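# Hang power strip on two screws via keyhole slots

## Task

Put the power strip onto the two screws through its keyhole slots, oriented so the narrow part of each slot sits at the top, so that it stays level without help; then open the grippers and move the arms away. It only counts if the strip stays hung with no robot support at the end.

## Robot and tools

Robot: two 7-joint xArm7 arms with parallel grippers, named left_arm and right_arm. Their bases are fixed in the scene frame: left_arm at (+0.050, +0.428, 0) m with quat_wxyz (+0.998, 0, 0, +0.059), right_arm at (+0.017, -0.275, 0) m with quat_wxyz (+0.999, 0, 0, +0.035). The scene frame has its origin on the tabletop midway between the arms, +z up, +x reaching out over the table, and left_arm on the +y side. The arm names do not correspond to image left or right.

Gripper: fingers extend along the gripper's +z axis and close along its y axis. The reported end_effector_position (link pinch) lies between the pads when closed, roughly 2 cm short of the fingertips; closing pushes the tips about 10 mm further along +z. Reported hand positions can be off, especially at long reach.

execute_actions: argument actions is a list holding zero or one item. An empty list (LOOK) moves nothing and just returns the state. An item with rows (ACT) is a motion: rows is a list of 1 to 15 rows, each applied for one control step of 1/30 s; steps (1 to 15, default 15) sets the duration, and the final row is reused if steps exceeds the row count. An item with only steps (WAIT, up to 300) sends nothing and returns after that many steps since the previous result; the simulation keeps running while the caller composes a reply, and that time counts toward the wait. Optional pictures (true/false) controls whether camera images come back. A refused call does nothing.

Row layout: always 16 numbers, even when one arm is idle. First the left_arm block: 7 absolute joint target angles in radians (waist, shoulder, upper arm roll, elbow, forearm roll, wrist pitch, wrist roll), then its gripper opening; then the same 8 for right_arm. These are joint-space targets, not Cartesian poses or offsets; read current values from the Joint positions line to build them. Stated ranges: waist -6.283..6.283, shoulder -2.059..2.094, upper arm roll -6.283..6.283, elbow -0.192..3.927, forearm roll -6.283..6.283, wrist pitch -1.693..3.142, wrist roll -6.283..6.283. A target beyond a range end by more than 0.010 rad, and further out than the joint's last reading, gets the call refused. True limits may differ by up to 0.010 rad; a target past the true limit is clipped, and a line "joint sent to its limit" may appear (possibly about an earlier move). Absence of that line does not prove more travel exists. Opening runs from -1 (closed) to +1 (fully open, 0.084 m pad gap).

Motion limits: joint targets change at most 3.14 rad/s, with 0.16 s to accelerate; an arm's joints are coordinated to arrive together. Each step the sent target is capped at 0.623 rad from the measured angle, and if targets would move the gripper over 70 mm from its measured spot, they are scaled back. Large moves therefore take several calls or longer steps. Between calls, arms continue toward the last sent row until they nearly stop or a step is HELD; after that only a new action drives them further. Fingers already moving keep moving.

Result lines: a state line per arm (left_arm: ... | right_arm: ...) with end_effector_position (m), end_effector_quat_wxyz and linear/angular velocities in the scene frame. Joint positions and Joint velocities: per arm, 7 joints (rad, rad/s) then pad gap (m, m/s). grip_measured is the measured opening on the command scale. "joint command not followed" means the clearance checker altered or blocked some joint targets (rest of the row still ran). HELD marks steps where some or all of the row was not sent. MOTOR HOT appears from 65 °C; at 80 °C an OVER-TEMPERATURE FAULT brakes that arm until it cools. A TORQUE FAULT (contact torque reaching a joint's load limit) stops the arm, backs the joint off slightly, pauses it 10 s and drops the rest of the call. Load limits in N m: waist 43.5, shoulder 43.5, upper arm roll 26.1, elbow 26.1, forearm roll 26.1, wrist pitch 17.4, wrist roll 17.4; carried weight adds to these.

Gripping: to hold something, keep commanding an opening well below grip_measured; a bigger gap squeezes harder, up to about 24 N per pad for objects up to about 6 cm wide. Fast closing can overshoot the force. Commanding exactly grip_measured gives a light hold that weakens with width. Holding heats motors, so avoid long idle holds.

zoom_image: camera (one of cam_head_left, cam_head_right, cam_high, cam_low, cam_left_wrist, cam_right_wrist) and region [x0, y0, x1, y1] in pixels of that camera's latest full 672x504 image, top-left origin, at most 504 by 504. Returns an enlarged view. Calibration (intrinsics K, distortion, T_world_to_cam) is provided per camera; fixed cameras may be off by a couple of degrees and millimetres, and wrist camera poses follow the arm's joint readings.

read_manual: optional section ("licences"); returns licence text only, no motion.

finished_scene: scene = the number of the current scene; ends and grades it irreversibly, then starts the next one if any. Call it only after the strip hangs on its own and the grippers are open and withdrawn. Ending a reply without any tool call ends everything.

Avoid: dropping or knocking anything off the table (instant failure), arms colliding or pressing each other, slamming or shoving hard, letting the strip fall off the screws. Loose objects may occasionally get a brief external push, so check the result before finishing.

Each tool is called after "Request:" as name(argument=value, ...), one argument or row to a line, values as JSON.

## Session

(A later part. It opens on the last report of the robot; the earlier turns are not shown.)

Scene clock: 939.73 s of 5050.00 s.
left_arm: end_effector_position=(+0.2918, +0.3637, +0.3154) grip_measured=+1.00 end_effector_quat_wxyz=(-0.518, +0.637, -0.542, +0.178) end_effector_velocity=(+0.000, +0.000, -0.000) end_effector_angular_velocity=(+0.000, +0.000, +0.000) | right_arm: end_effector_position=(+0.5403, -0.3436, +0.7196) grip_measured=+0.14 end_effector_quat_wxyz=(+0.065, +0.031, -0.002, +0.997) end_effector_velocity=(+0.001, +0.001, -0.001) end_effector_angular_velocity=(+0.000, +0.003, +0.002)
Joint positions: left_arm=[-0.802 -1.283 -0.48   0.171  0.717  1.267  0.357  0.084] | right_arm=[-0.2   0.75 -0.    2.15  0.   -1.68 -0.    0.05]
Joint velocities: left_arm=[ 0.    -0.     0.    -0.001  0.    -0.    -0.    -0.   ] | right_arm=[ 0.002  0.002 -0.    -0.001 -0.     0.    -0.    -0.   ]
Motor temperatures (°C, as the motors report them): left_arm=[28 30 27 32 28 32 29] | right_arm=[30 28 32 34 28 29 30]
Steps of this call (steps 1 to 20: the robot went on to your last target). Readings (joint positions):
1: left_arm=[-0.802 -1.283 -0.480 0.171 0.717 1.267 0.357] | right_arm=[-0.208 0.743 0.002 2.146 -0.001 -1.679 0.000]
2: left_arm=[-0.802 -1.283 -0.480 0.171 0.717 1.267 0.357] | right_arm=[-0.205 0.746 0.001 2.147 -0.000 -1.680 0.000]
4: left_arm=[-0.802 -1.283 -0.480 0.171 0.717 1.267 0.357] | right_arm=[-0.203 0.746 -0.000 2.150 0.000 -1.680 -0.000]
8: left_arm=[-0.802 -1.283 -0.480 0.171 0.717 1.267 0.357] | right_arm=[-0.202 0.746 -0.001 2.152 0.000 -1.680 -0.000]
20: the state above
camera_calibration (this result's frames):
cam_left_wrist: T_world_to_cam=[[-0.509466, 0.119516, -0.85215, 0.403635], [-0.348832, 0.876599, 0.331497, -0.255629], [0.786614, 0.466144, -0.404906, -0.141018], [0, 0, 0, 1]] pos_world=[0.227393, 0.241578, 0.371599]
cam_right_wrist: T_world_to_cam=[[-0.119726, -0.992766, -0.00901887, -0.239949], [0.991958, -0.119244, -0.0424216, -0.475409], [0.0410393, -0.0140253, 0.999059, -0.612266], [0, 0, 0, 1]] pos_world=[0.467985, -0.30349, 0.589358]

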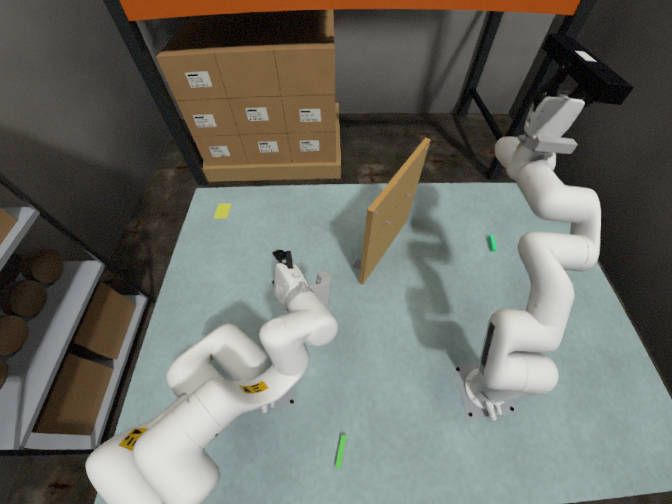

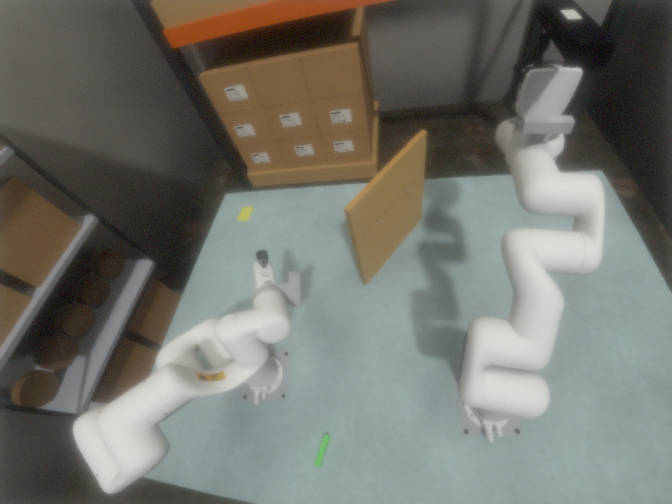

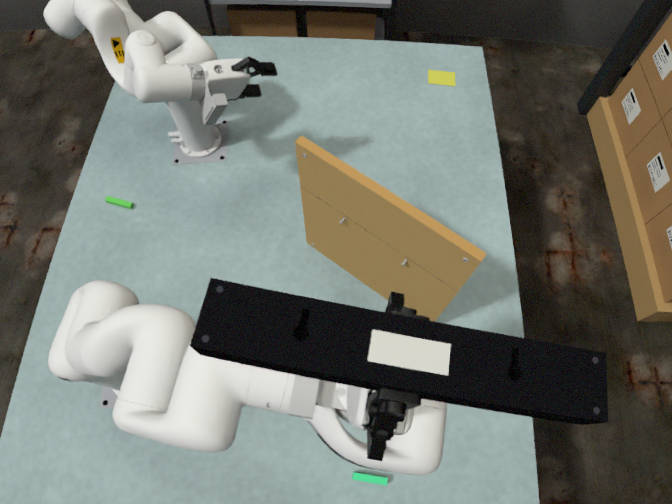

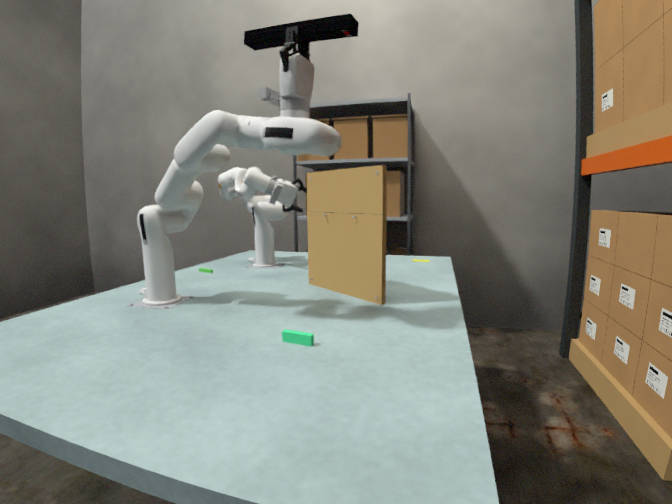

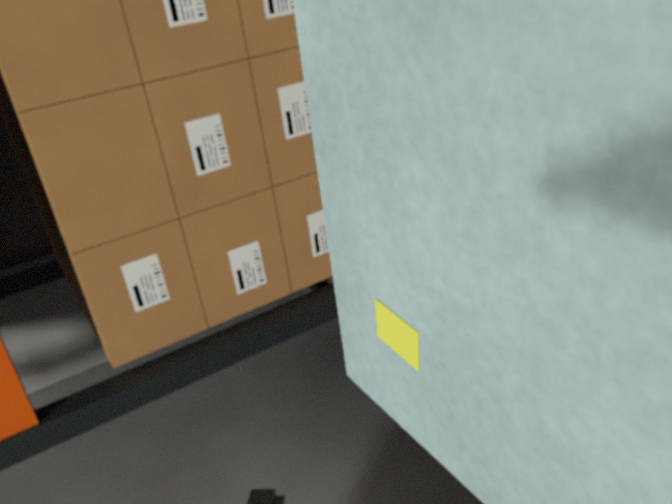

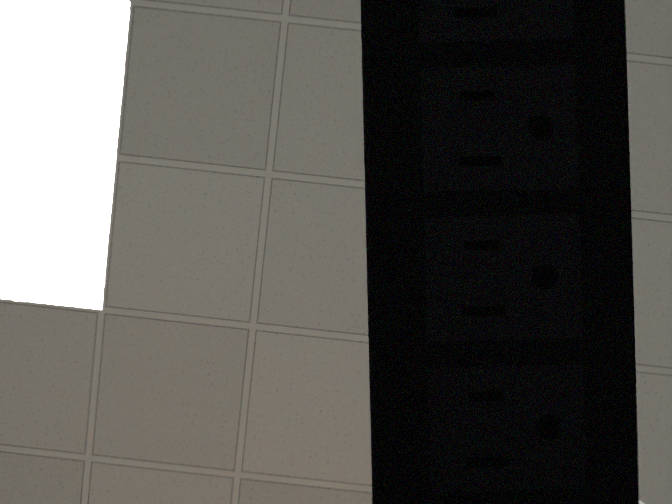

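Request:
execute_actions(
  actions=[
    {"rows":[[-0.802,-1.283,-0.48,0.171,0.717,1.267,0.357,1,-0.4,0.5,0,2.15,0,-1.68,0,-1]],"steps":15},
  ],
  pictures=false,
)

Request:
execute_actions(
  actions=[
    {"rows":[[-0.802,-1.283,-0.48,0.171,0.717,1.267,0.357,1,-0.5,0.2,0,1.5,0,1.15,-0.9,-1]],"steps":15},
  ],
  pictures=false,
)

Request:
execute_actions(
  actions=[
    {"steps":60},
  ],
  pictures=false,
)

Request:
execute_actions(
  actions=[
    {"rows":[[-0.802,-1.283,-0.48,0.171,0.717,1.267,0.357,1,-0.5,0.02,0,0.68,2.15,1.17,-1.05,-1]],"steps":15},
  ],
  pictures=false,
)

Request:
execute_actions(
  actions=[
    {"steps":45},
  ],
  pictures=false,
)

Request:
execute_actions(
  actions=[
    {"rows":[[-0.802,-1.283,-0.48,0.171,0.717,1.267,0.357,1,-0.02,0.02,0,0.67,2.14,1.18,-1.04,-1]],"steps":15},
  ],
  pictures=false,
)

Request:
execute_actions(
  actions=[
    {"steps":20},
  ],
  pictures=false,
)

Request:
execute_actions(
  actions=[
    {"rows":[[-0.802,-1.283,-0.48,0.171,0.717,1.267,0.357,1,0.006,0.0342,0,0.695,2.1455,1.17,-1.0385,-1]],"steps":15},
  ],
  pictures=false,
)

Request:
execute_actions(
  actions=[
    {"steps":15},
  ],
)

Scene clock: 1016.30 s of 5050.00 s.
left_arm: end_effector_position=(+0.2918, +0.3637, +0.3154) grip_measured=+1.00 end_effector_quat_wxyz=(-0.518, +0.637, -0.542, +0.178) end_effector_velocity=(+0.000, -0.001, +0.000) end_effector_angular_velocity=(-0.001, -0.001, -0.002) | right_arm: end_effector_position=(+0.4024, -0.4018, +0.8314) grip_measured=+0.14 end_effector_quat_wxyz=(+0.158, -0.089, +0.014, +0.983) end_effector_velocity=(-0.178, -0.018, +0.116) end_effector_angular_velocity=(-0.096, -0.292, -0.179)
Joint positions: left_arm=[-0.802 -1.283 -0.48   0.171  0.717  1.267  0.357  0.084] | right_arm=[-0.387  0.514 -0.002  2.154  0.001 -1.681 -0.     0.05 ]
Joint velocities: left_arm=[-0.001 -0.     0.     0.001 -0.    -0.001 -0.     0.   ] | right_arm=[-0.18  -0.268  0.002  0.033 -0.001 -0.005 -0.    -0.   ]
Motor temperatures (°C, as the motors report them): left_arm=[28 30 27 32 28 32 29] | right_arm=[30 29 32 34 28 29 30]
Steps of this call (steps 1 to 15: the robot went on to your last target; steps 16 to 90: nothing new was sent; then 73.07 s passed at rest; steps 91 to 105: all 15 steps of this action). Readings (joint positions):
91: left_arm=[-0.802 -1.283 -0.480 0.171 0.717 1.267 0.357] | right_arm=[-0.200 0.750 0.000 2.150 -0.000 -1.680 -0.000]
92: left_arm=[-0.802 -1.283 -0.480 0.171 0.717 1.267 0.357] | right_arm=[-0.202 0.747 0.001 2.149 -0.000 -1.680 0.000]
94: left_arm=[-0.802 -1.283 -0.480 0.171 0.717 1.267 0.357] | right_arm=[-0.225 0.721 0.004 2.143 -0.001 -1.679 0.000]
98: left_arm=[-0.802 -1.283 -0.480 0.171 0.717 1.267 0.357] | right_arm=[-0.290 0.637 -0.001 2.152 0.000 -1.680 -0.000]
105: the state above

Scene clock: 1016.80 s of 5050.00 s.
left_arm: end_effector_position=(+0.2918, +0.3637, +0.3154) grip_measured=+1.00 end_effector_quat_wxyz=(-0.518, +0.637, -0.542, +0.178) end_effector_velocity=(+0.000, -0.000, -0.000) end_effector_angular_velocity=(+0.000, +0.000, -0.001) | right_arm: end_effector_position=(+0.5497, -0.4977, +0.7994) grip_measured=+0.14 end_effector_quat_wxyz=(+0.434, +0.316, +0.025, +0.843) end_effector_velocity=(+0.333, -0.202, -0.244) end_effector_angular_velocity=(+0.149, +1.941, -0.913)
Joint positions: left_arm=[-0.802 -1.283 -0.48   0.171  0.717  1.267  0.357  0.084] | right_arm=[-0.466  0.301 -0.     1.711 -0.    -1.087 -0.555  0.05 ]
Joint velocities: left_arm=[ 0.    -0.    -0.    -0.    -0.    -0.001  0.001  0.   ] | right_arm=[-0.101 -0.293  0.    -0.626 -0.     1.515 -1.017 -0.   ]
Motor temperatures (°C, as the motors report them): left_arm=[28 30 27 32 28 32 29] | right_arm=[30 29 32 34 28 29 30]
Steps of this call (steps 1 to 15: all 15 steps of this action). Readings (joint positions):
1: left_arm=[-0.802 -1.283 -0.480 0.171 0.717 1.267 0.357] | right_arm=[-0.391 0.507 -0.002 2.154 0.000 -1.681 -0.000]
2: left_arm=[-0.802 -1.283 -0.480 0.171 0.717 1.267 0.357] | right_arm=[-0.394 0.502 -0.001 2.150 0.000 -1.677 -0.005]
4: left_arm=[-0.802 -1.283 -0.480 0.171 0.717 1.267 0.357] | right_arm=[-0.401 0.483 0.001 2.106 -0.000 -1.635 -0.047]
8: left_arm=[-0.802 -1.283 -0.480 0.171 0.717 1.267 0.357] | right_arm=[-0.432 0.398 -0.000 1.921 -0.000 -1.441 -0.239]
15: the state above

Scene clock: 1018.80 s of 5050.00 s.
left_arm: end_effector_position=(+0.2918, +0.3637, +0.3154) grip_measured=+1.00 end_effector_quat_wxyz=(-0.518, +0.637, -0.542, +0.178) end_effector_velocity=(+0.000, +0.001, -0.000) end_effector_angular_velocity=(-0.000, +0.002, +0.002) | right_arm: end_effector_position=(+0.5374, -0.5140, +0.2896) grip_measured=+0.14 end_effector_quat_wxyz=(+0.046, +0.970, +0.232, +0.059) end_effector_velocity=(-0.001, -0.000, -0.001) end_effector_angular_velocity=(+0.000, +0.004, -0.000)
Joint positions: left_arm=[-0.802 -1.283 -0.48   0.171  0.717  1.267  0.357  0.084] | right_arm=[-0.5   0.2   0.    1.5   0.    1.15 -0.9   0.05]
Joint velocities: left_arm=[ 0.001  0.001  0.001 -0.     0.     0.001 -0.    -0.   ] | right_arm=[ 0.    -0.    -0.001 -0.002 -0.001  0.002 -0.     0.   ]
Motor temperatures (°C, as the motors report them): left_arm=[28 30 27 32 28 32 29] | right_arm=[30 29 32 34 28 29 30]
Steps of this call (steps 1 to 60: the robot went on to your last target). Readings (joint positions):
1: left_arm=[-0.802 -1.283 -0.480 0.171 0.717 1.267 0.357] | right_arm=[-0.469 0.292 -0.000 1.691 -0.000 -1.036 -0.587]
2: left_arm=[-0.802 -1.283 -0.480 0.171 0.717 1.267 0.357] | right_arm=[-0.472 0.283 -0.000 1.673 -0.000 -0.985 -0.617]
4: left_arm=[-0.802 -1.283 -0.480 0.171 0.717 1.267 0.357] | right_arm=[-0.477 0.269 0.000 1.641 -0.000 -0.883 -0.667]
8: left_arm=[-0.802 -1.283 -0.480 0.171 0.717 1.267 0.357] | right_arm=[-0.484 0.246 0.000 1.594 -0.000 -0.677 -0.744]
60: the state above

Scene clock: 1019.30 s of 5050.00 s.
left_arm: end_effector_position=(+0.2918, +0.3637, +0.3154) grip_measured=+1.00 end_effector_quat_wxyz=(-0.518, +0.637, -0.542, +0.178) end_effector_velocity=(-0.000, +0.001, -0.000) end_effector_angular_velocity=(+0.001, +0.000, +0.003) | right_arm: end_effector_position=(+0.4626, -0.3875, +0.1832) grip_measured=+0.14 end_effector_quat_wxyz=(-0.198, +0.964, +0.166, +0.057) end_effector_velocity=(-0.166, +0.334, -0.182) end_effector_angular_velocity=(+1.300, +0.209, -0.548)
Joint positions: left_arm=[-0.802 -1.283 -0.48   0.171  0.717  1.267  0.357  0.084] | right_arm=[-0.5    0.104 -0.     1.09   0.431  1.16  -0.981  0.05 ]
Joint velocities: left_arm=[ 0.001  0.    -0.    -0.001  0.     0.002 -0.     0.   ] | right_arm=[-0.    -0.198  0.001 -0.975  1.281  0.02  -0.165  0.   ]
Motor temperatures (°C, as the motors report them): left_arm=[28 30 27 32 28 32 29] | right_arm=[30 29 32 34 28 29 30]
Steps of this call (steps 1 to 15: all 15 steps of this action). Readings (joint positions):
1: left_arm=[-0.802 -1.283 -0.480 0.171 0.717 1.267 0.357] | right_arm=[-0.500 0.200 -0.000 1.500 0.000 1.150 -0.900]
2: left_arm=[-0.802 -1.283 -0.480 0.171 0.717 1.267 0.357] | right_arm=[-0.500 0.199 -0.000 1.497 0.004 1.149 -0.901]
4: left_arm=[-0.802 -1.283 -0.480 0.171 0.717 1.267 0.357] | right_arm=[-0.501 0.185 -0.001 1.460 0.045 1.149 -0.911]
8: left_arm=[-0.802 -1.283 -0.480 0.171 0.717 1.267 0.357] | right_arm=[-0.500 0.151 0.000 1.320 0.181 1.155 -0.941]
15: the state above

Scene clock: 1020.80 s of 5050.00 s.
left_arm: end_effector_position=(+0.2918, +0.3637, +0.3154) grip_measured=+1.00 end_effector_quat_wxyz=(-0.518, +0.637, -0.542, +0.178) end_effector_velocity=(-0.000, +0.000, -0.000) end_effector_angular_velocity=(+0.001, +0.000, +0.000) | right_arm: end_effector_position=(+0.5595, -0.3381, +0.2708) grip_measured=+0.14 end_effector_quat_wxyz=(+0.596, -0.602, +0.371, -0.382) end_effector_velocity=(+0.000, -0.000, +0.001) end_effector_angular_velocity=(+0.000, -0.002, -0.001)
Joint positions: left_arm=[-0.802 -1.283 -0.48   0.171  0.717  1.267  0.357  0.084] | right_arm=[-0.5   0.02  0.    0.68  2.15  1.17 -1.05  0.05]
Joint velocities: left_arm=[ 0.     0.    -0.001 -0.    -0.     0.001  0.    -0.   ] | right_arm=[ 0.    -0.    -0.     0.001  0.002  0.    -0.     0.   ]
Motor temperatures (°C, as the motors report them): left_arm=[28 30 27 32 28 32 29] | right_arm=[30 29 32 34 28 29 30]
Steps of this call (steps 1 to 45: the robot went on to your last target). Readings (joint positions):
1: left_arm=[-0.802 -1.283 -0.480 0.171 0.717 1.267 0.357] | right_arm=[-0.500 0.097 -0.000 1.057 0.476 1.161 -0.986]
2: left_arm=[-0.802 -1.283 -0.480 0.171 0.717 1.267 0.357] | right_arm=[-0.500 0.090 -0.000 1.025 0.524 1.162 -0.992]
4: left_arm=[-0.802 -1.283 -0.480 0.171 0.717 1.267 0.357] | right_arm=[-0.500 0.076 -0.000 0.957 0.634 1.163 -1.003]
8: left_arm=[-0.802 -1.283 -0.480 0.171 0.717 1.267 0.357] | right_arm=[-0.500 0.048 0.000 0.814 0.948 1.167 -1.027]
45: the state above
All arms were judged still, so your last target was given up. Only a new action makes them travel on or press farther. Fingers that are still opening or closing keep moving.

Scene clock: 1021.30 s of 5050.00 s.
left_arm: end_effector_position=(+0.2918, +0.3637, +0.3154) grip_measured=+1.00 end_effector_quat_wxyz=(-0.518, +0.637, -0.542, +0.178) end_effector_velocity=(-0.000, -0.000, +0.000) end_effector_angular_velocity=(+0.000, -0.001, -0.002) | right_arm: end_effector_position=(+0.5458, -0.1485, +0.2684) grip_measured=+0.14 end_effector_quat_wxyz=(+0.654, -0.657, +0.262, -0.267) end_effector_velocity=(-0.111, +0.437, -0.007) end_effector_angular_velocity=(+0.013, +0.022, +0.838)
Joint positions: left_arm=[-0.802 -1.283 -0.48   0.171  0.717  1.267  0.357  0.084] | right_arm=[-0.156  0.02   0.001  0.673  2.143  1.177 -1.043  0.05 ]
Joint velocities: left_arm=[-0.001  0.    -0.    -0.     0.    -0.001 -0.     0.   ] | right_arm=[ 0.821  0.    -0.003 -0.018 -0.016  0.016  0.017  0.   ]
Motor temperatures (°C, as the motors report them): left_arm=[28 30 27 32 28 32 29] | right_arm=[30 29 32 34 28 29 30]
Steps of this call (steps 1 to 15: all 15 steps of this action). Readings (joint positions):
1: left_arm=[-0.802 -1.283 -0.480 0.171 0.717 1.267 0.357] | right_arm=[-0.500 0.020 -0.000 0.680 2.150 1.170 -1.050]
2: left_arm=[-0.802 -1.283 -0.480 0.171 0.717 1.267 0.357] | right_arm=[-0.497 0.020 -0.001 0.680 2.150 1.170 -1.050]
4: left_arm=[-0.802 -1.283 -0.480 0.171 0.717 1.267 0.357] | right_arm=[-0.462 0.020 -0.008 0.680 2.150 1.169 -1.049]
8: left_arm=[-0.802 -1.283 -0.480 0.171 0.717 1.267 0.357] | right_arm=[-0.347 0.020 0.002 0.677 2.147 1.174 -1.047]
15: the state above

Scene clock: 1021.97 s of 5050.00 s.
left_arm: end_effector_position=(+0.2918, +0.3637, +0.3154) grip_measured=+1.00 end_effector_quat_wxyz=(-0.518, +0.637, -0.542, +0.178) end_effector_velocity=(+0.000, -0.000, +0.000) end_effector_angular_velocity=(-0.000, -0.000, -0.001) | right_arm: end_effector_position=(+0.5229, -0.0785, +0.2673) grip_measured=+0.14 end_effector_quat_wxyz=(+0.671, -0.673, +0.218, -0.220) end_effector_velocity=(-0.000, +0.002, +0.001) end_effector_angular_velocity=(+0.002, -0.002, +0.003)
Joint positions: left_arm=[-0.802 -1.283 -0.48   0.171  0.717  1.267  0.357  0.084] | right_arm=[-0.021  0.02  -0.     0.67   2.14   1.18  -1.04   0.05 ]
Joint velocities: left_arm=[ 0.     0.     0.     0.001  0.    -0.001  0.     0.   ] | right_arm=[ 0.003  0.     0.     0.002  0.001  0.002  0.    -0.   ]
Motor temperatures (°C, as the motors report them): left_arm=[28 30 27 32 28 32 29] | right_arm=[30 29 32 34 28 29 30]
Steps of this call (steps 1 to 20: the robot went on to your last target). Readings (joint positions):
1: left_arm=[-0.802 -1.283 -0.480 0.171 0.717 1.267 0.357] | right_arm=[-0.128 0.020 0.001 0.672 2.142 1.178 -1.042]
2: left_arm=[-0.802 -1.283 -0.480 0.171 0.717 1.267 0.357] | right_arm=[-0.101 0.020 0.001 0.672 2.142 1.178 -1.042]
4: left_arm=[-0.802 -1.283 -0.480 0.171 0.717 1.267 0.357] | right_arm=[-0.057 0.020 0.003 0.671 2.140 1.180 -1.041]
8: left_arm=[-0.802 -1.283 -0.480 0.171 0.717 1.267 0.357] | right_arm=[-0.028 0.020 0.001 0.670 2.140 1.180 -1.040]
20: the state above

Scene clock: 1022.47 s of 5050.00 s.
left_arm: end_effector_position=(+0.2918, +0.3637, +0.3154) grip_measured=+1.00 end_effector_quat_wxyz=(-0.518, +0.637, -0.542, +0.178) end_effector_velocity=(-0.000, -0.000, +0.000) end_effector_angular_velocity=(+0.001, -0.001, -0.001) | right_arm: end_effector_position=(+0.5261, -0.0666, +0.2698) grip_measured=+0.14 end_effector_quat_wxyz=(+0.673, -0.675, +0.210, -0.216) end_effector_velocity=(-0.000, +0.003, +0.001) end_effector_angular_velocity=(+0.001, -0.001, +0.006)
Joint positions: left_arm=[-0.802 -1.283 -0.48   0.171  0.717  1.267  0.357  0.084] | right_arm=[ 0.006  0.034 -0.     0.695  2.145  1.17  -1.039  0.05 ]
Joint velocities: left_arm=[-0.     0.    -0.001  0.     0.    -0.001  0.     0.   ] | right_arm=[ 0.003  0.001  0.003  0.003  0.001 -0.     0.     0.   ]
Motor temperatures (°C, as the motors report them): left_arm=[28 30 27 32 28 32 29] | right_arm=[30 29 32 34 28 29 30]
Steps of this call (steps 1 to 15: all 15 steps of this action). Readings (joint positions):
1: left_arm=[-0.802 -1.283 -0.480 0.171 0.717 1.267 0.357] | right_arm=[-0.020 0.020 -0.000 0.670 2.140 1.180 -1.040]
2: left_arm=[-0.802 -1.283 -0.480 0.171 0.717 1.267 0.357] | right_arm=[-0.017 0.022 -0.001 0.673 2.141 1.178 -1.040]
4: left_arm=[-0.802 -1.283 -0.480 0.171 0.717 1.267 0.357] | right_arm=[-0.005 0.029 -0.001 0.685 2.143 1.174 -1.039]
8: left_arm=[-0.802 -1.283 -0.480 0.171 0.717 1.267 0.357] | right_arm=[0.005 0.033 0.001 0.693 2.145 1.171 -1.039]
15: the state above

Scene clock: 1022.97 s of 5050.00 s.
left_arm: end_effector_position=(+0.2918, +0.3637, +0.3154) grip_measured=+1.00 end_effector_quat_wxyz=(-0.518, +0.637, -0.542, +0.178) end_effector_velocity=(+0.000, -0.000, +0.000) end_effector_angular_velocity=(-0.001, -0.000, -0.001) | right_arm: end_effector_position=(+0.5260, -0.0663, +0.2698) grip_measured=+0.14 end_effector_quat_wxyz=(+0.673, -0.675, +0.210, -0.216) end_effector_velocity=(+0.000, -0.000, +0.000) end_effector_angular_velocity=(+0.000, -0.001, -0.000)
Joint positions: left_arm=[-0.802 -1.283 -0.48   0.171  0.717  1.267  0.357  0.084] | right_arm=[ 0.006  0.034 -0.     0.695  2.145  1.17  -1.039  0.05 ]
Joint velocities: left_arm=[ 0.     0.     0.001  0.001  0.001 -0.     0.    -0.   ] | right_arm=[-0.     0.     0.     0.001  0.     0.     0.    -0.   ]
Motor temperatures (°C, as the motors report them): left_arm=[28 30 27 32 28 32 29] | right_arm=[30 29 32 34 28 29 30]
Steps of this call (steps 1 to 15: the robot went on to your last target). Readings (joint positions):
1: left_arm=[-0.802 -1.283 -0.480 0.171 0.717 1.267 0.357] | right_arm=[0.006 0.034 -0.000 0.695 2.145 1.170 -1.039]
2: left_arm=[-0.802 -1.283 -0.480 0.171 0.717 1.267 0.357] | right_arm=[0.006 0.034 -0.000 0.695 2.145 1.170 -1.039]
4: left_arm=[-0.802 -1.283 -0.480 0.171 0.717 1.267 0.357] | right_arm=[0.006 0.034 -0.000 0.695 2.145 1.170 -1.039]
8: left_arm=[-0.802 -1.283 -0.480 0.171 0.717 1.267 0.357] | right_arm=[0.006 0.034 -0.000 0.695 2.145 1.170 -1.039]
15: the state above
All arms were judged still, so your last target was given up. Only a new action makes them travel on or press farther. Fingers that are still opening or closing keep moving.
camera_calibration (this result's frames):
cam_left_wrist: T_world_to_cam=[[-0.509466, 0.119516, -0.85215, 0.403635], [-0.348832, 0.876599, 0.331497, -0.255629], [0.786613, 0.466144, -0.404907, -0.141018], [0, 0, 0, 1]] pos_world=[0.227393, 0.241578, 0.371599]
cam_right_wrist: T_world_to_cam=[[-0.00743563, -0.00599636, -0.999954, 0.303307], [-0.807398, 0.590002, 0.00246576, 0.534134], [0.58996, 0.807379, -0.00922849, -0.120677], [0, 0, 0, 1]] pos_world=[0.504709, -0.215889, 0.300863]

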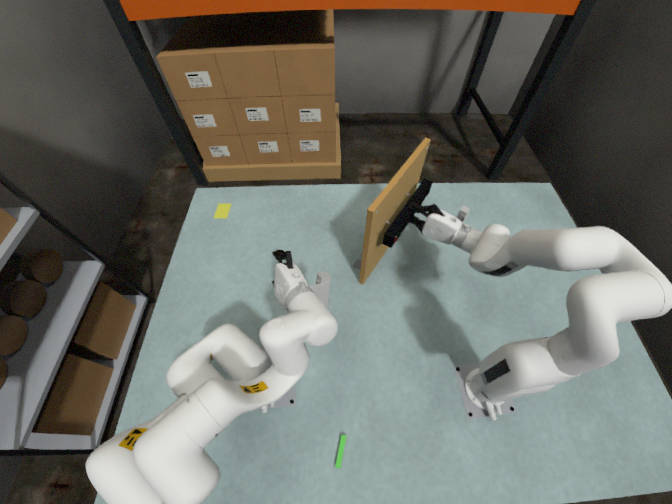

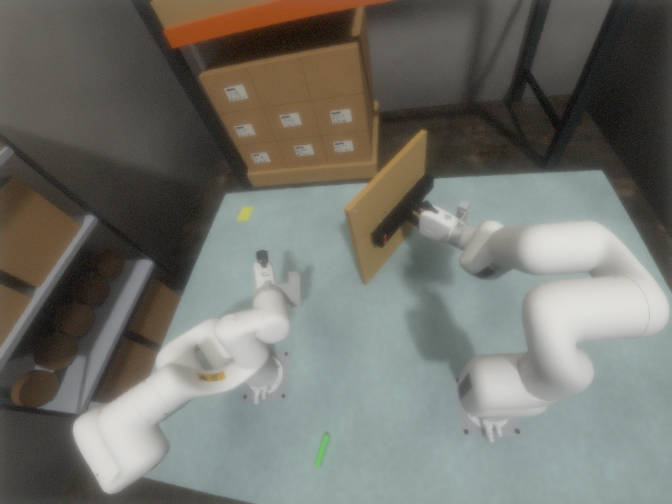

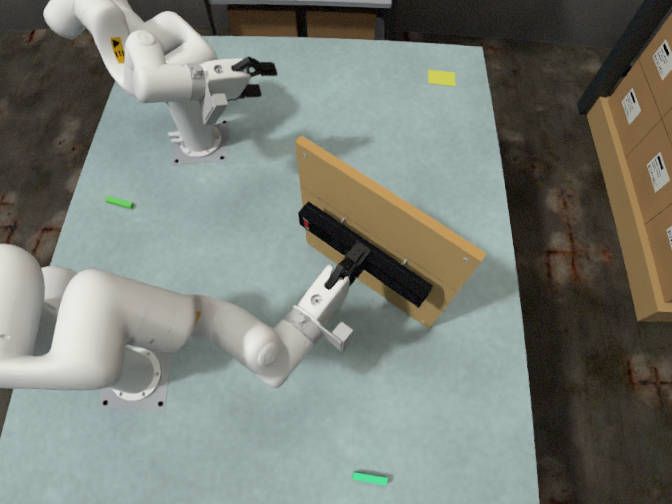

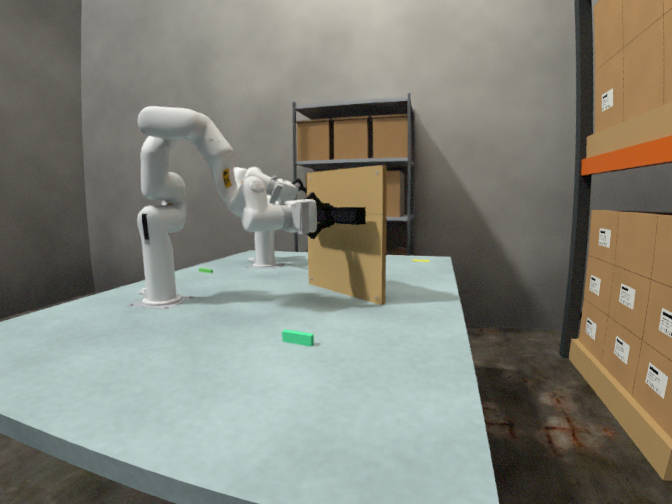

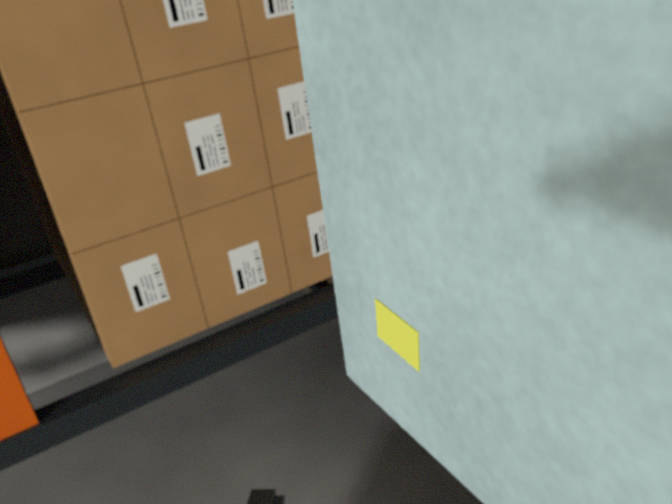

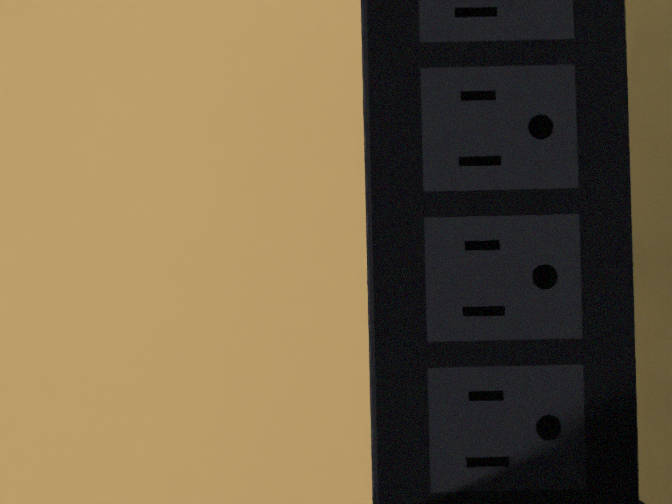

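Request:
execute_actions(
  actions=[
    {"rows":[[-0.802,-1.283,-0.48,0.171,0.717,1.267,0.357,1,0.0324,0.0645,0,0.7346,2.1677,1.1516,-1.0347,-1]],"steps":15},
  ],
  pictures=false,
)

Request:
execute_actions(
  actions=[
    {"steps":15},
  ],
)

Scene clock: 1040.87 s of 5050.00 s.
left_arm: end_effector_position=(+0.2918, +0.3637, +0.3154) grip_measured=+1.00 end_effector_quat_wxyz=(-0.518, +0.637, -0.542, +0.178) end_effector_velocity=(+0.000, +0.000, -0.001) end_effector_angular_velocity=(+0.001, +0.001, +0.002) | right_arm: end_effector_position=(+0.5359, -0.0573, +0.2699) grip_measured=+0.14 end_effector_quat_wxyz=(+0.673, -0.675, +0.213, -0.215) end_effector_velocity=(+0.001, +0.001, +0.001) end_effector_angular_velocity=(+0.000, -0.001, +0.002)
Joint positions: left_arm=[-0.802 -1.283 -0.48   0.171  0.717  1.267  0.357  0.084] | right_arm=[ 0.032  0.064 -0.001  0.733  2.167  1.152 -1.035  0.05 ]
Joint velocities: left_arm=[ 0.001  0.001  0.    -0.001 -0.    -0.    -0.     0.   ] | right_arm=[ 0.003  0.002 -0.     0.004  0.001 -0.001  0.     0.   ]
Motor temperatures (°C, as the motors report them): left_arm=[28 30 27 32 28 32 29] | right_arm=[30 28 32 34 28 29 30]
Steps of this call (steps 1 to 90: nothing new was sent; then 14.40 s passed at rest; steps 91 to 105: all 15 steps of this action). Readings (joint positions):
91: left_arm=[-0.802 -1.283 -0.480 0.171 0.717 1.267 0.357] | right_arm=[0.006 0.034 -0.000 0.695 2.146 1.170 -1.038]
92: left_arm=[-0.802 -1.283 -0.480 0.171 0.717 1.267 0.357] | right_arm=[0.008 0.037 -0.001 0.698 2.148 1.168 -1.038]
94: left_arm=[-0.802 -1.283 -0.480 0.171 0.717 1.267 0.357] | right_arm=[0.020 0.051 -0.001 0.717 2.158 1.159 -1.036]
98: left_arm=[-0.802 -1.283 -0.480 0.171 0.717 1.267 0.357] | right_arm=[0.030 0.062 0.000 0.731 2.165 1.154 -1.035]
105: the state above

Scene clock: 1041.37 s of 5050.00 s.
left_arm: end_effector_position=(+0.2918, +0.3637, +0.3154) grip_measured=+1.00 end_effector_quat_wxyz=(-0.518, +0.637, -0.542, +0.178) end_effector_velocity=(+0.000, -0.000, -0.000) end_effector_angular_velocity=(+0.000, +0.001, -0.000) | right_arm: end_effector_position=(+0.5361, -0.0570, +0.2701) grip_measured=+0.14 end_effector_quat_wxyz=(+0.673, -0.675, +0.213, -0.215) end_effector_velocity=(+0.000, +0.000, +0.001) end_effector_angular_velocity=(+0.001, -0.003, +0.001)
Joint positions: left_arm=[-0.802 -1.283 -0.48   0.171  0.717  1.267  0.357  0.084] | right_arm=[ 0.032  0.064 -0.001  0.734  2.168  1.151 -1.035  0.05 ]
Joint velocities: left_arm=[-0.  0.  0. -0.  0. -0.  0.  0.] | right_arm=[ 0.    -0.001 -0.     0.001 -0.     0.001  0.    -0.   ]
Motor temperatures (°C, as the motors report them): left_arm=[28 30 27 32 28 32 29] | right_arm=[30 28 32 34 28 29 30]
Steps of this call (steps 1 to 15: the robot went on to your last target). Readings (joint positions):
1: left_arm=[-0.802 -1.283 -0.480 0.171 0.717 1.267 0.357] | right_arm=[0.032 0.064 -0.001 0.733 2.167 1.152 -1.035]
2: left_arm=[-0.802 -1.283 -0.480 0.171 0.717 1.267 0.357] | right_arm=[0.032 0.064 -0.001 0.733 2.167 1.152 -1.035]
4: left_arm=[-0.802 -1.283 -0.480 0.171 0.717 1.267 0.357] | right_arm=[0.032 0.064 -0.001 0.733 2.167 1.152 -1.035]
8: left_arm=[-0.802 -1.283 -0.480 0.171 0.717 1.267 0.357] | right_arm=[0.032 0.064 -0.001 0.733 2.167 1.151 -1.035]
15: the state above
All arms were judged still, so your last target was given up. Only a new action makes them travel on or press farther. Fingers that are still opening or closing keep moving.
camera_calibration (this result's frames):
cam_left_wrist: T_world_to_cam=[[-0.509466, 0.119516, -0.85215, 0.403635], [-0.348832, 0.876599, 0.331497, -0.255629], [0.786614, 0.466144, -0.404906, -0.141018], [0, 0, 0, 1]] pos_world=[0.227393, 0.241578, 0.371599]
cam_right_wrist: T_world_to_cam=[[-0.0120762, -0.00282355, -0.999923, 0.306352], [-0.806336, 0.591403, 0.00806824, 0.534842], [0.591335, 0.806371, -0.00941864, -0.13481], [0, 0, 0, 1]] pos_world=[0.514679, -0.206736, 0.300744]

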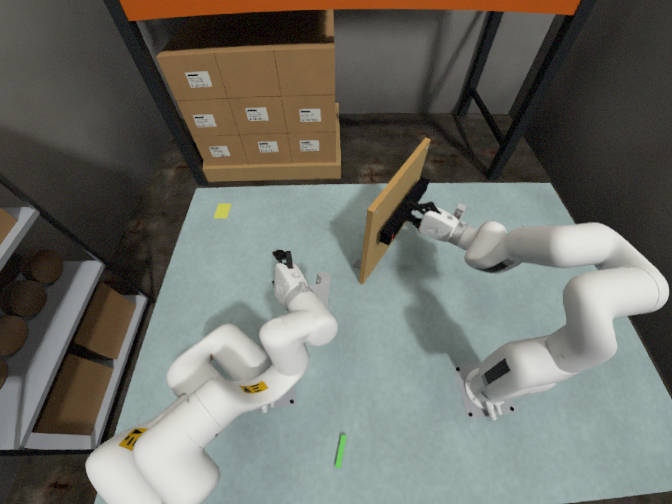

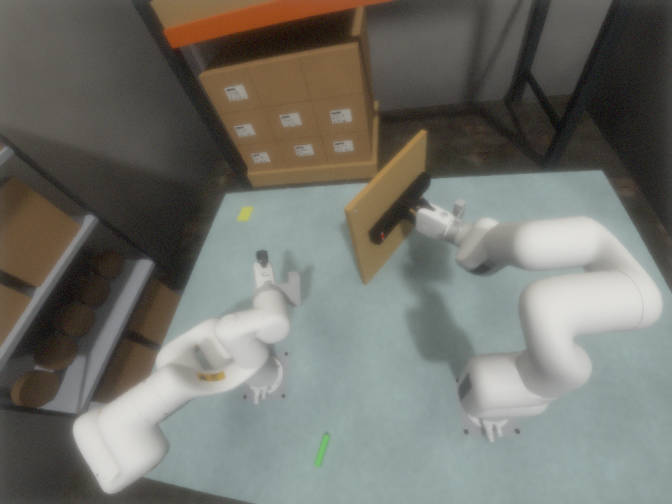

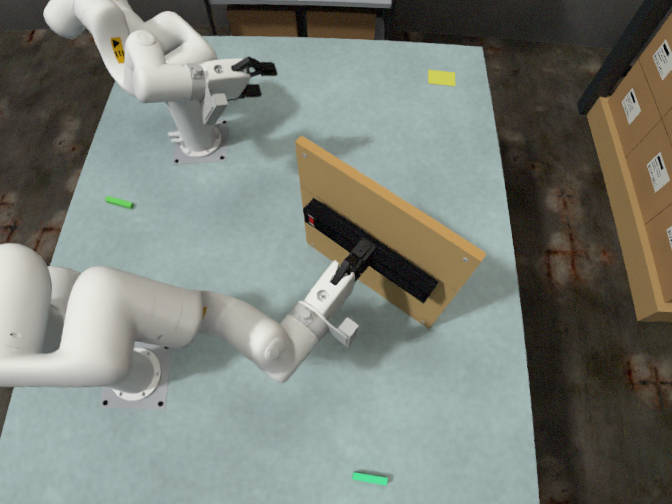

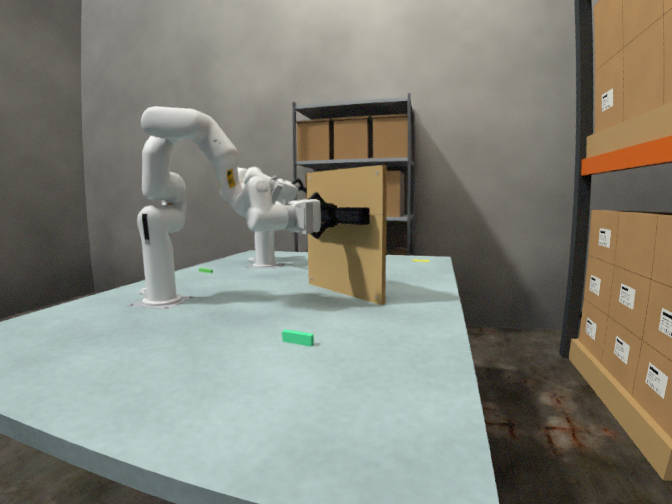

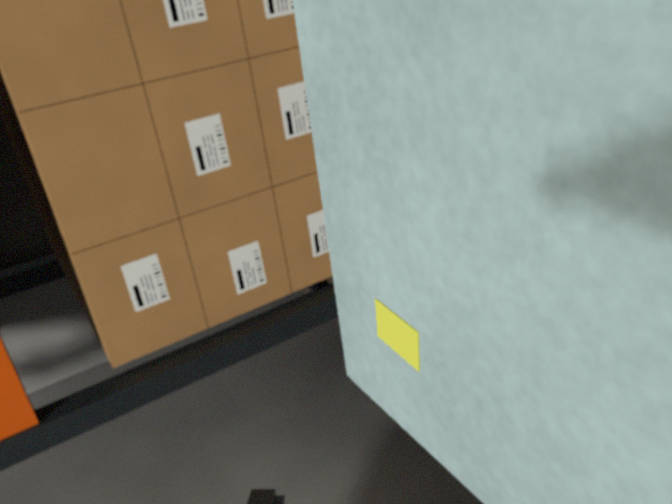

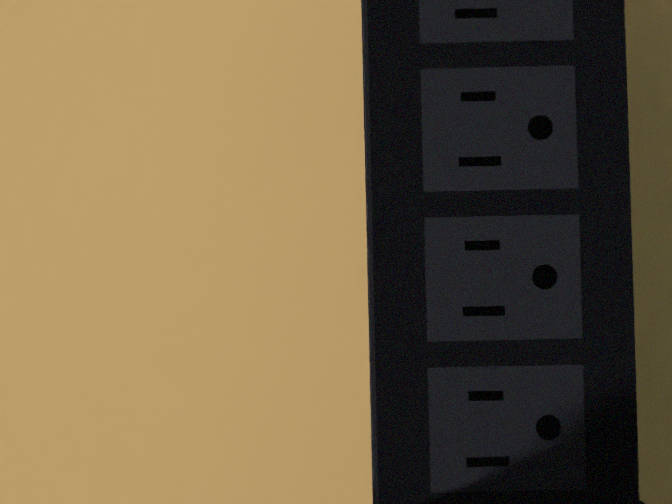

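Request:
execute_actions(
  actions=[
    {"rows":[[-0.802,-1.283,-0.48,0.171,0.717,1.267,0.357,1,0.0439,0.0731,0,0.7459,2.1773,1.1447,-1.0362,-1]],"steps":15},
  ],
  pictures=false,
)

Request:
execute_actions(
  actions=[
    {"steps":10},
  ],
)

Scene clock: 1048.90 s of 5050.00 s.
left_arm: end_effector_position=(+0.2918, +0.3637, +0.3154) grip_measured=+1.00 end_effector_quat_wxyz=(-0.518, +0.637, -0.542, +0.178) end_effector_velocity=(-0.000, +0.000, +0.000) end_effector_angular_velocity=(+0.001, -0.000, -0.000) | right_arm: end_effector_position=(+0.5387, -0.0524, +0.2705) grip_measured=+0.14 end_effector_quat_wxyz=(+0.674, -0.674, +0.213, -0.214) end_effector_velocity=(-0.000, +0.001, -0.001) end_effector_angular_velocity=(+0.000, +0.001, +0.002)
Joint positions: left_arm=[-0.802 -1.283 -0.48   0.171  0.717  1.267  0.357  0.084] | right_arm=[ 0.044  0.073 -0.001  0.746  2.177  1.144 -1.036  0.05 ]
Joint velocities: left_arm=[-0. -0. -0. -0. -0.  0.  0. -0.] | right_arm=[ 0.001  0.002  0.002  0.     0.001 -0.    -0.     0.   ]
Motor temperatures (°C, as the motors report them): left_arm=[28 30 27 32 28 32 29] | right_arm=[30 28 32 35 28 29 30]
Steps of this call (steps 1 to 90: nothing new was sent; then 4.03 s passed at rest; steps 91 to 105: all 15 steps of this action). Readings (joint positions):
91: left_arm=[-0.802 -1.283 -0.480 0.171 0.717 1.267 0.357] | right_arm=[0.032 0.065 -0.000 0.735 2.168 1.151 -1.035]
92: left_arm=[-0.802 -1.283 -0.480 0.171 0.717 1.267 0.357] | right_arm=[0.034 0.066 -0.000 0.736 2.169 1.150 -1.035]
94: left_arm=[-0.802 -1.283 -0.480 0.171 0.717 1.267 0.357] | right_arm=[0.039 0.070 -0.001 0.741 2.174 1.147 -1.036]
98: left_arm=[-0.802 -1.283 -0.480 0.171 0.717 1.267 0.357] | right_arm=[0.043 0.072 -0.001 0.745 2.177 1.145 -1.036]
105: the state above

Scene clock: 1049.23 s of 5050.00 s.
left_arm: end_effector_position=(+0.2918, +0.3637, +0.3154) grip_measured=+1.00 end_effector_quat_wxyz=(-0.518, +0.637, -0.542, +0.178) end_effector_velocity=(-0.000, +0.000, -0.001) end_effector_angular_velocity=(+0.001, +0.001, +0.001) | right_arm: end_effector_position=(+0.5387, -0.0523, +0.2705) grip_measured=+0.14 end_effector_quat_wxyz=(+0.674, -0.674, +0.212, -0.214) end_effector_velocity=(-0.000, +0.000, -0.001) end_effector_angular_velocity=(-0.001, +0.001, -0.000)
Joint positions: left_arm=[-0.802 -1.283 -0.48   0.171  0.717  1.267  0.357  0.084] | right_arm=[ 0.044  0.073 -0.     0.746  2.177  1.144 -1.036  0.05 ]
Joint velocities: left_arm=[-0.     0.    -0.    -0.001 -0.     0.001 -0.     0.   ] | right_arm=[ 0.    -0.     0.001 -0.001  0.    -0.002  0.    -0.   ]
Motor temperatures (°C, as the motors report them): left_arm=[28 30 27 32 28 32 29] | right_arm=[30 28 32 35 28 29 30]
Steps of this call (steps 1 to 10: the robot went on to your last target). Readings (joint positions):
1: left_arm=[-0.802 -1.283 -0.480 0.171 0.717 1.267 0.357] | right_arm=[0.044 0.073 -0.000 0.746 2.177 1.144 -1.036]
2: left_arm=[-0.802 -1.283 -0.480 0.171 0.717 1.267 0.357] | right_arm=[0.044 0.073 -0.000 0.746 2.177 1.144 -1.036]
4: left_arm=[-0.802 -1.283 -0.480 0.171 0.717 1.267 0.357] | right_arm=[0.044 0.073 -0.000 0.746 2.177 1.144 -1.036]
8: left_arm=[-0.802 -1.283 -0.480 0.171 0.717 1.267 0.357] | right_arm=[0.044 0.073 -0.000 0.746 2.177 1.144 -1.036]
10: the state above
camera_calibration (this result's frames):
cam_left_wrist: T_world_to_cam=[[-0.509466, 0.119516, -0.852151, 0.403635], [-0.348832, 0.876599, 0.331497, -0.255629], [0.786614, 0.466144, -0.404906, -0.141018], [0, 0, 0, 1]] pos_world=[0.227393, 0.241578, 0.371599]
cam_right_wrist: T_world_to_cam=[[-0.0119028, -0.00189269, -0.999927, 0.306744], [-0.80685, 0.590696, 0.0084864, 0.534221], [0.590637, 0.806892, -0.00855806, -0.140008], [0, 0, 0, 1]] pos_world=[0.517381, -0.20201, 0.30099]

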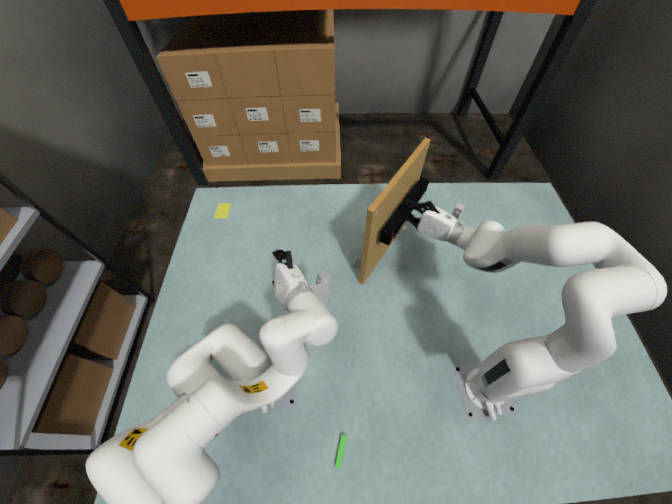

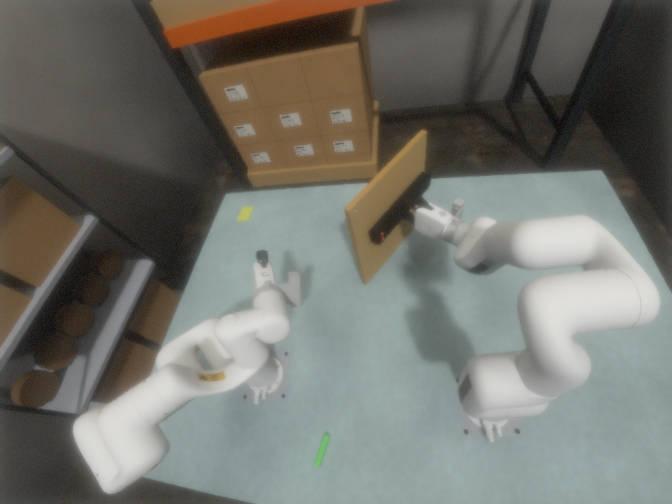

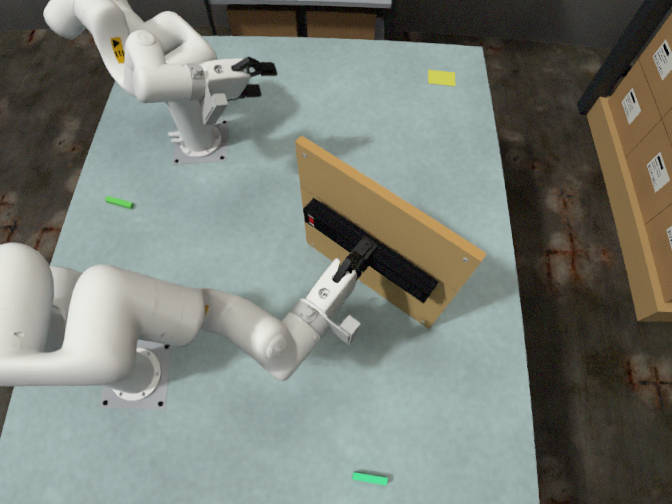

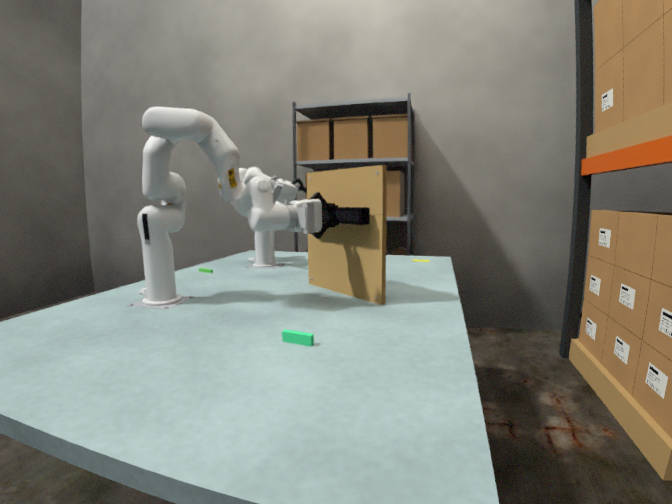

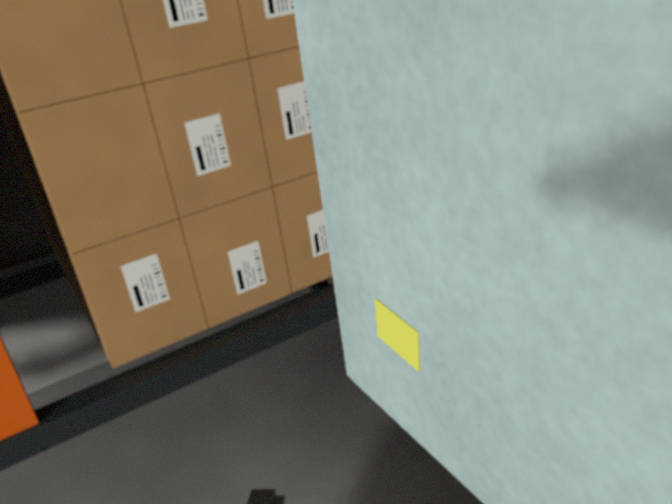

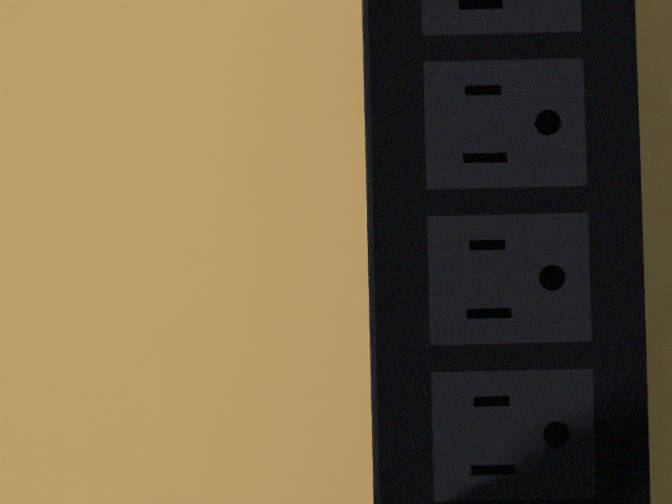

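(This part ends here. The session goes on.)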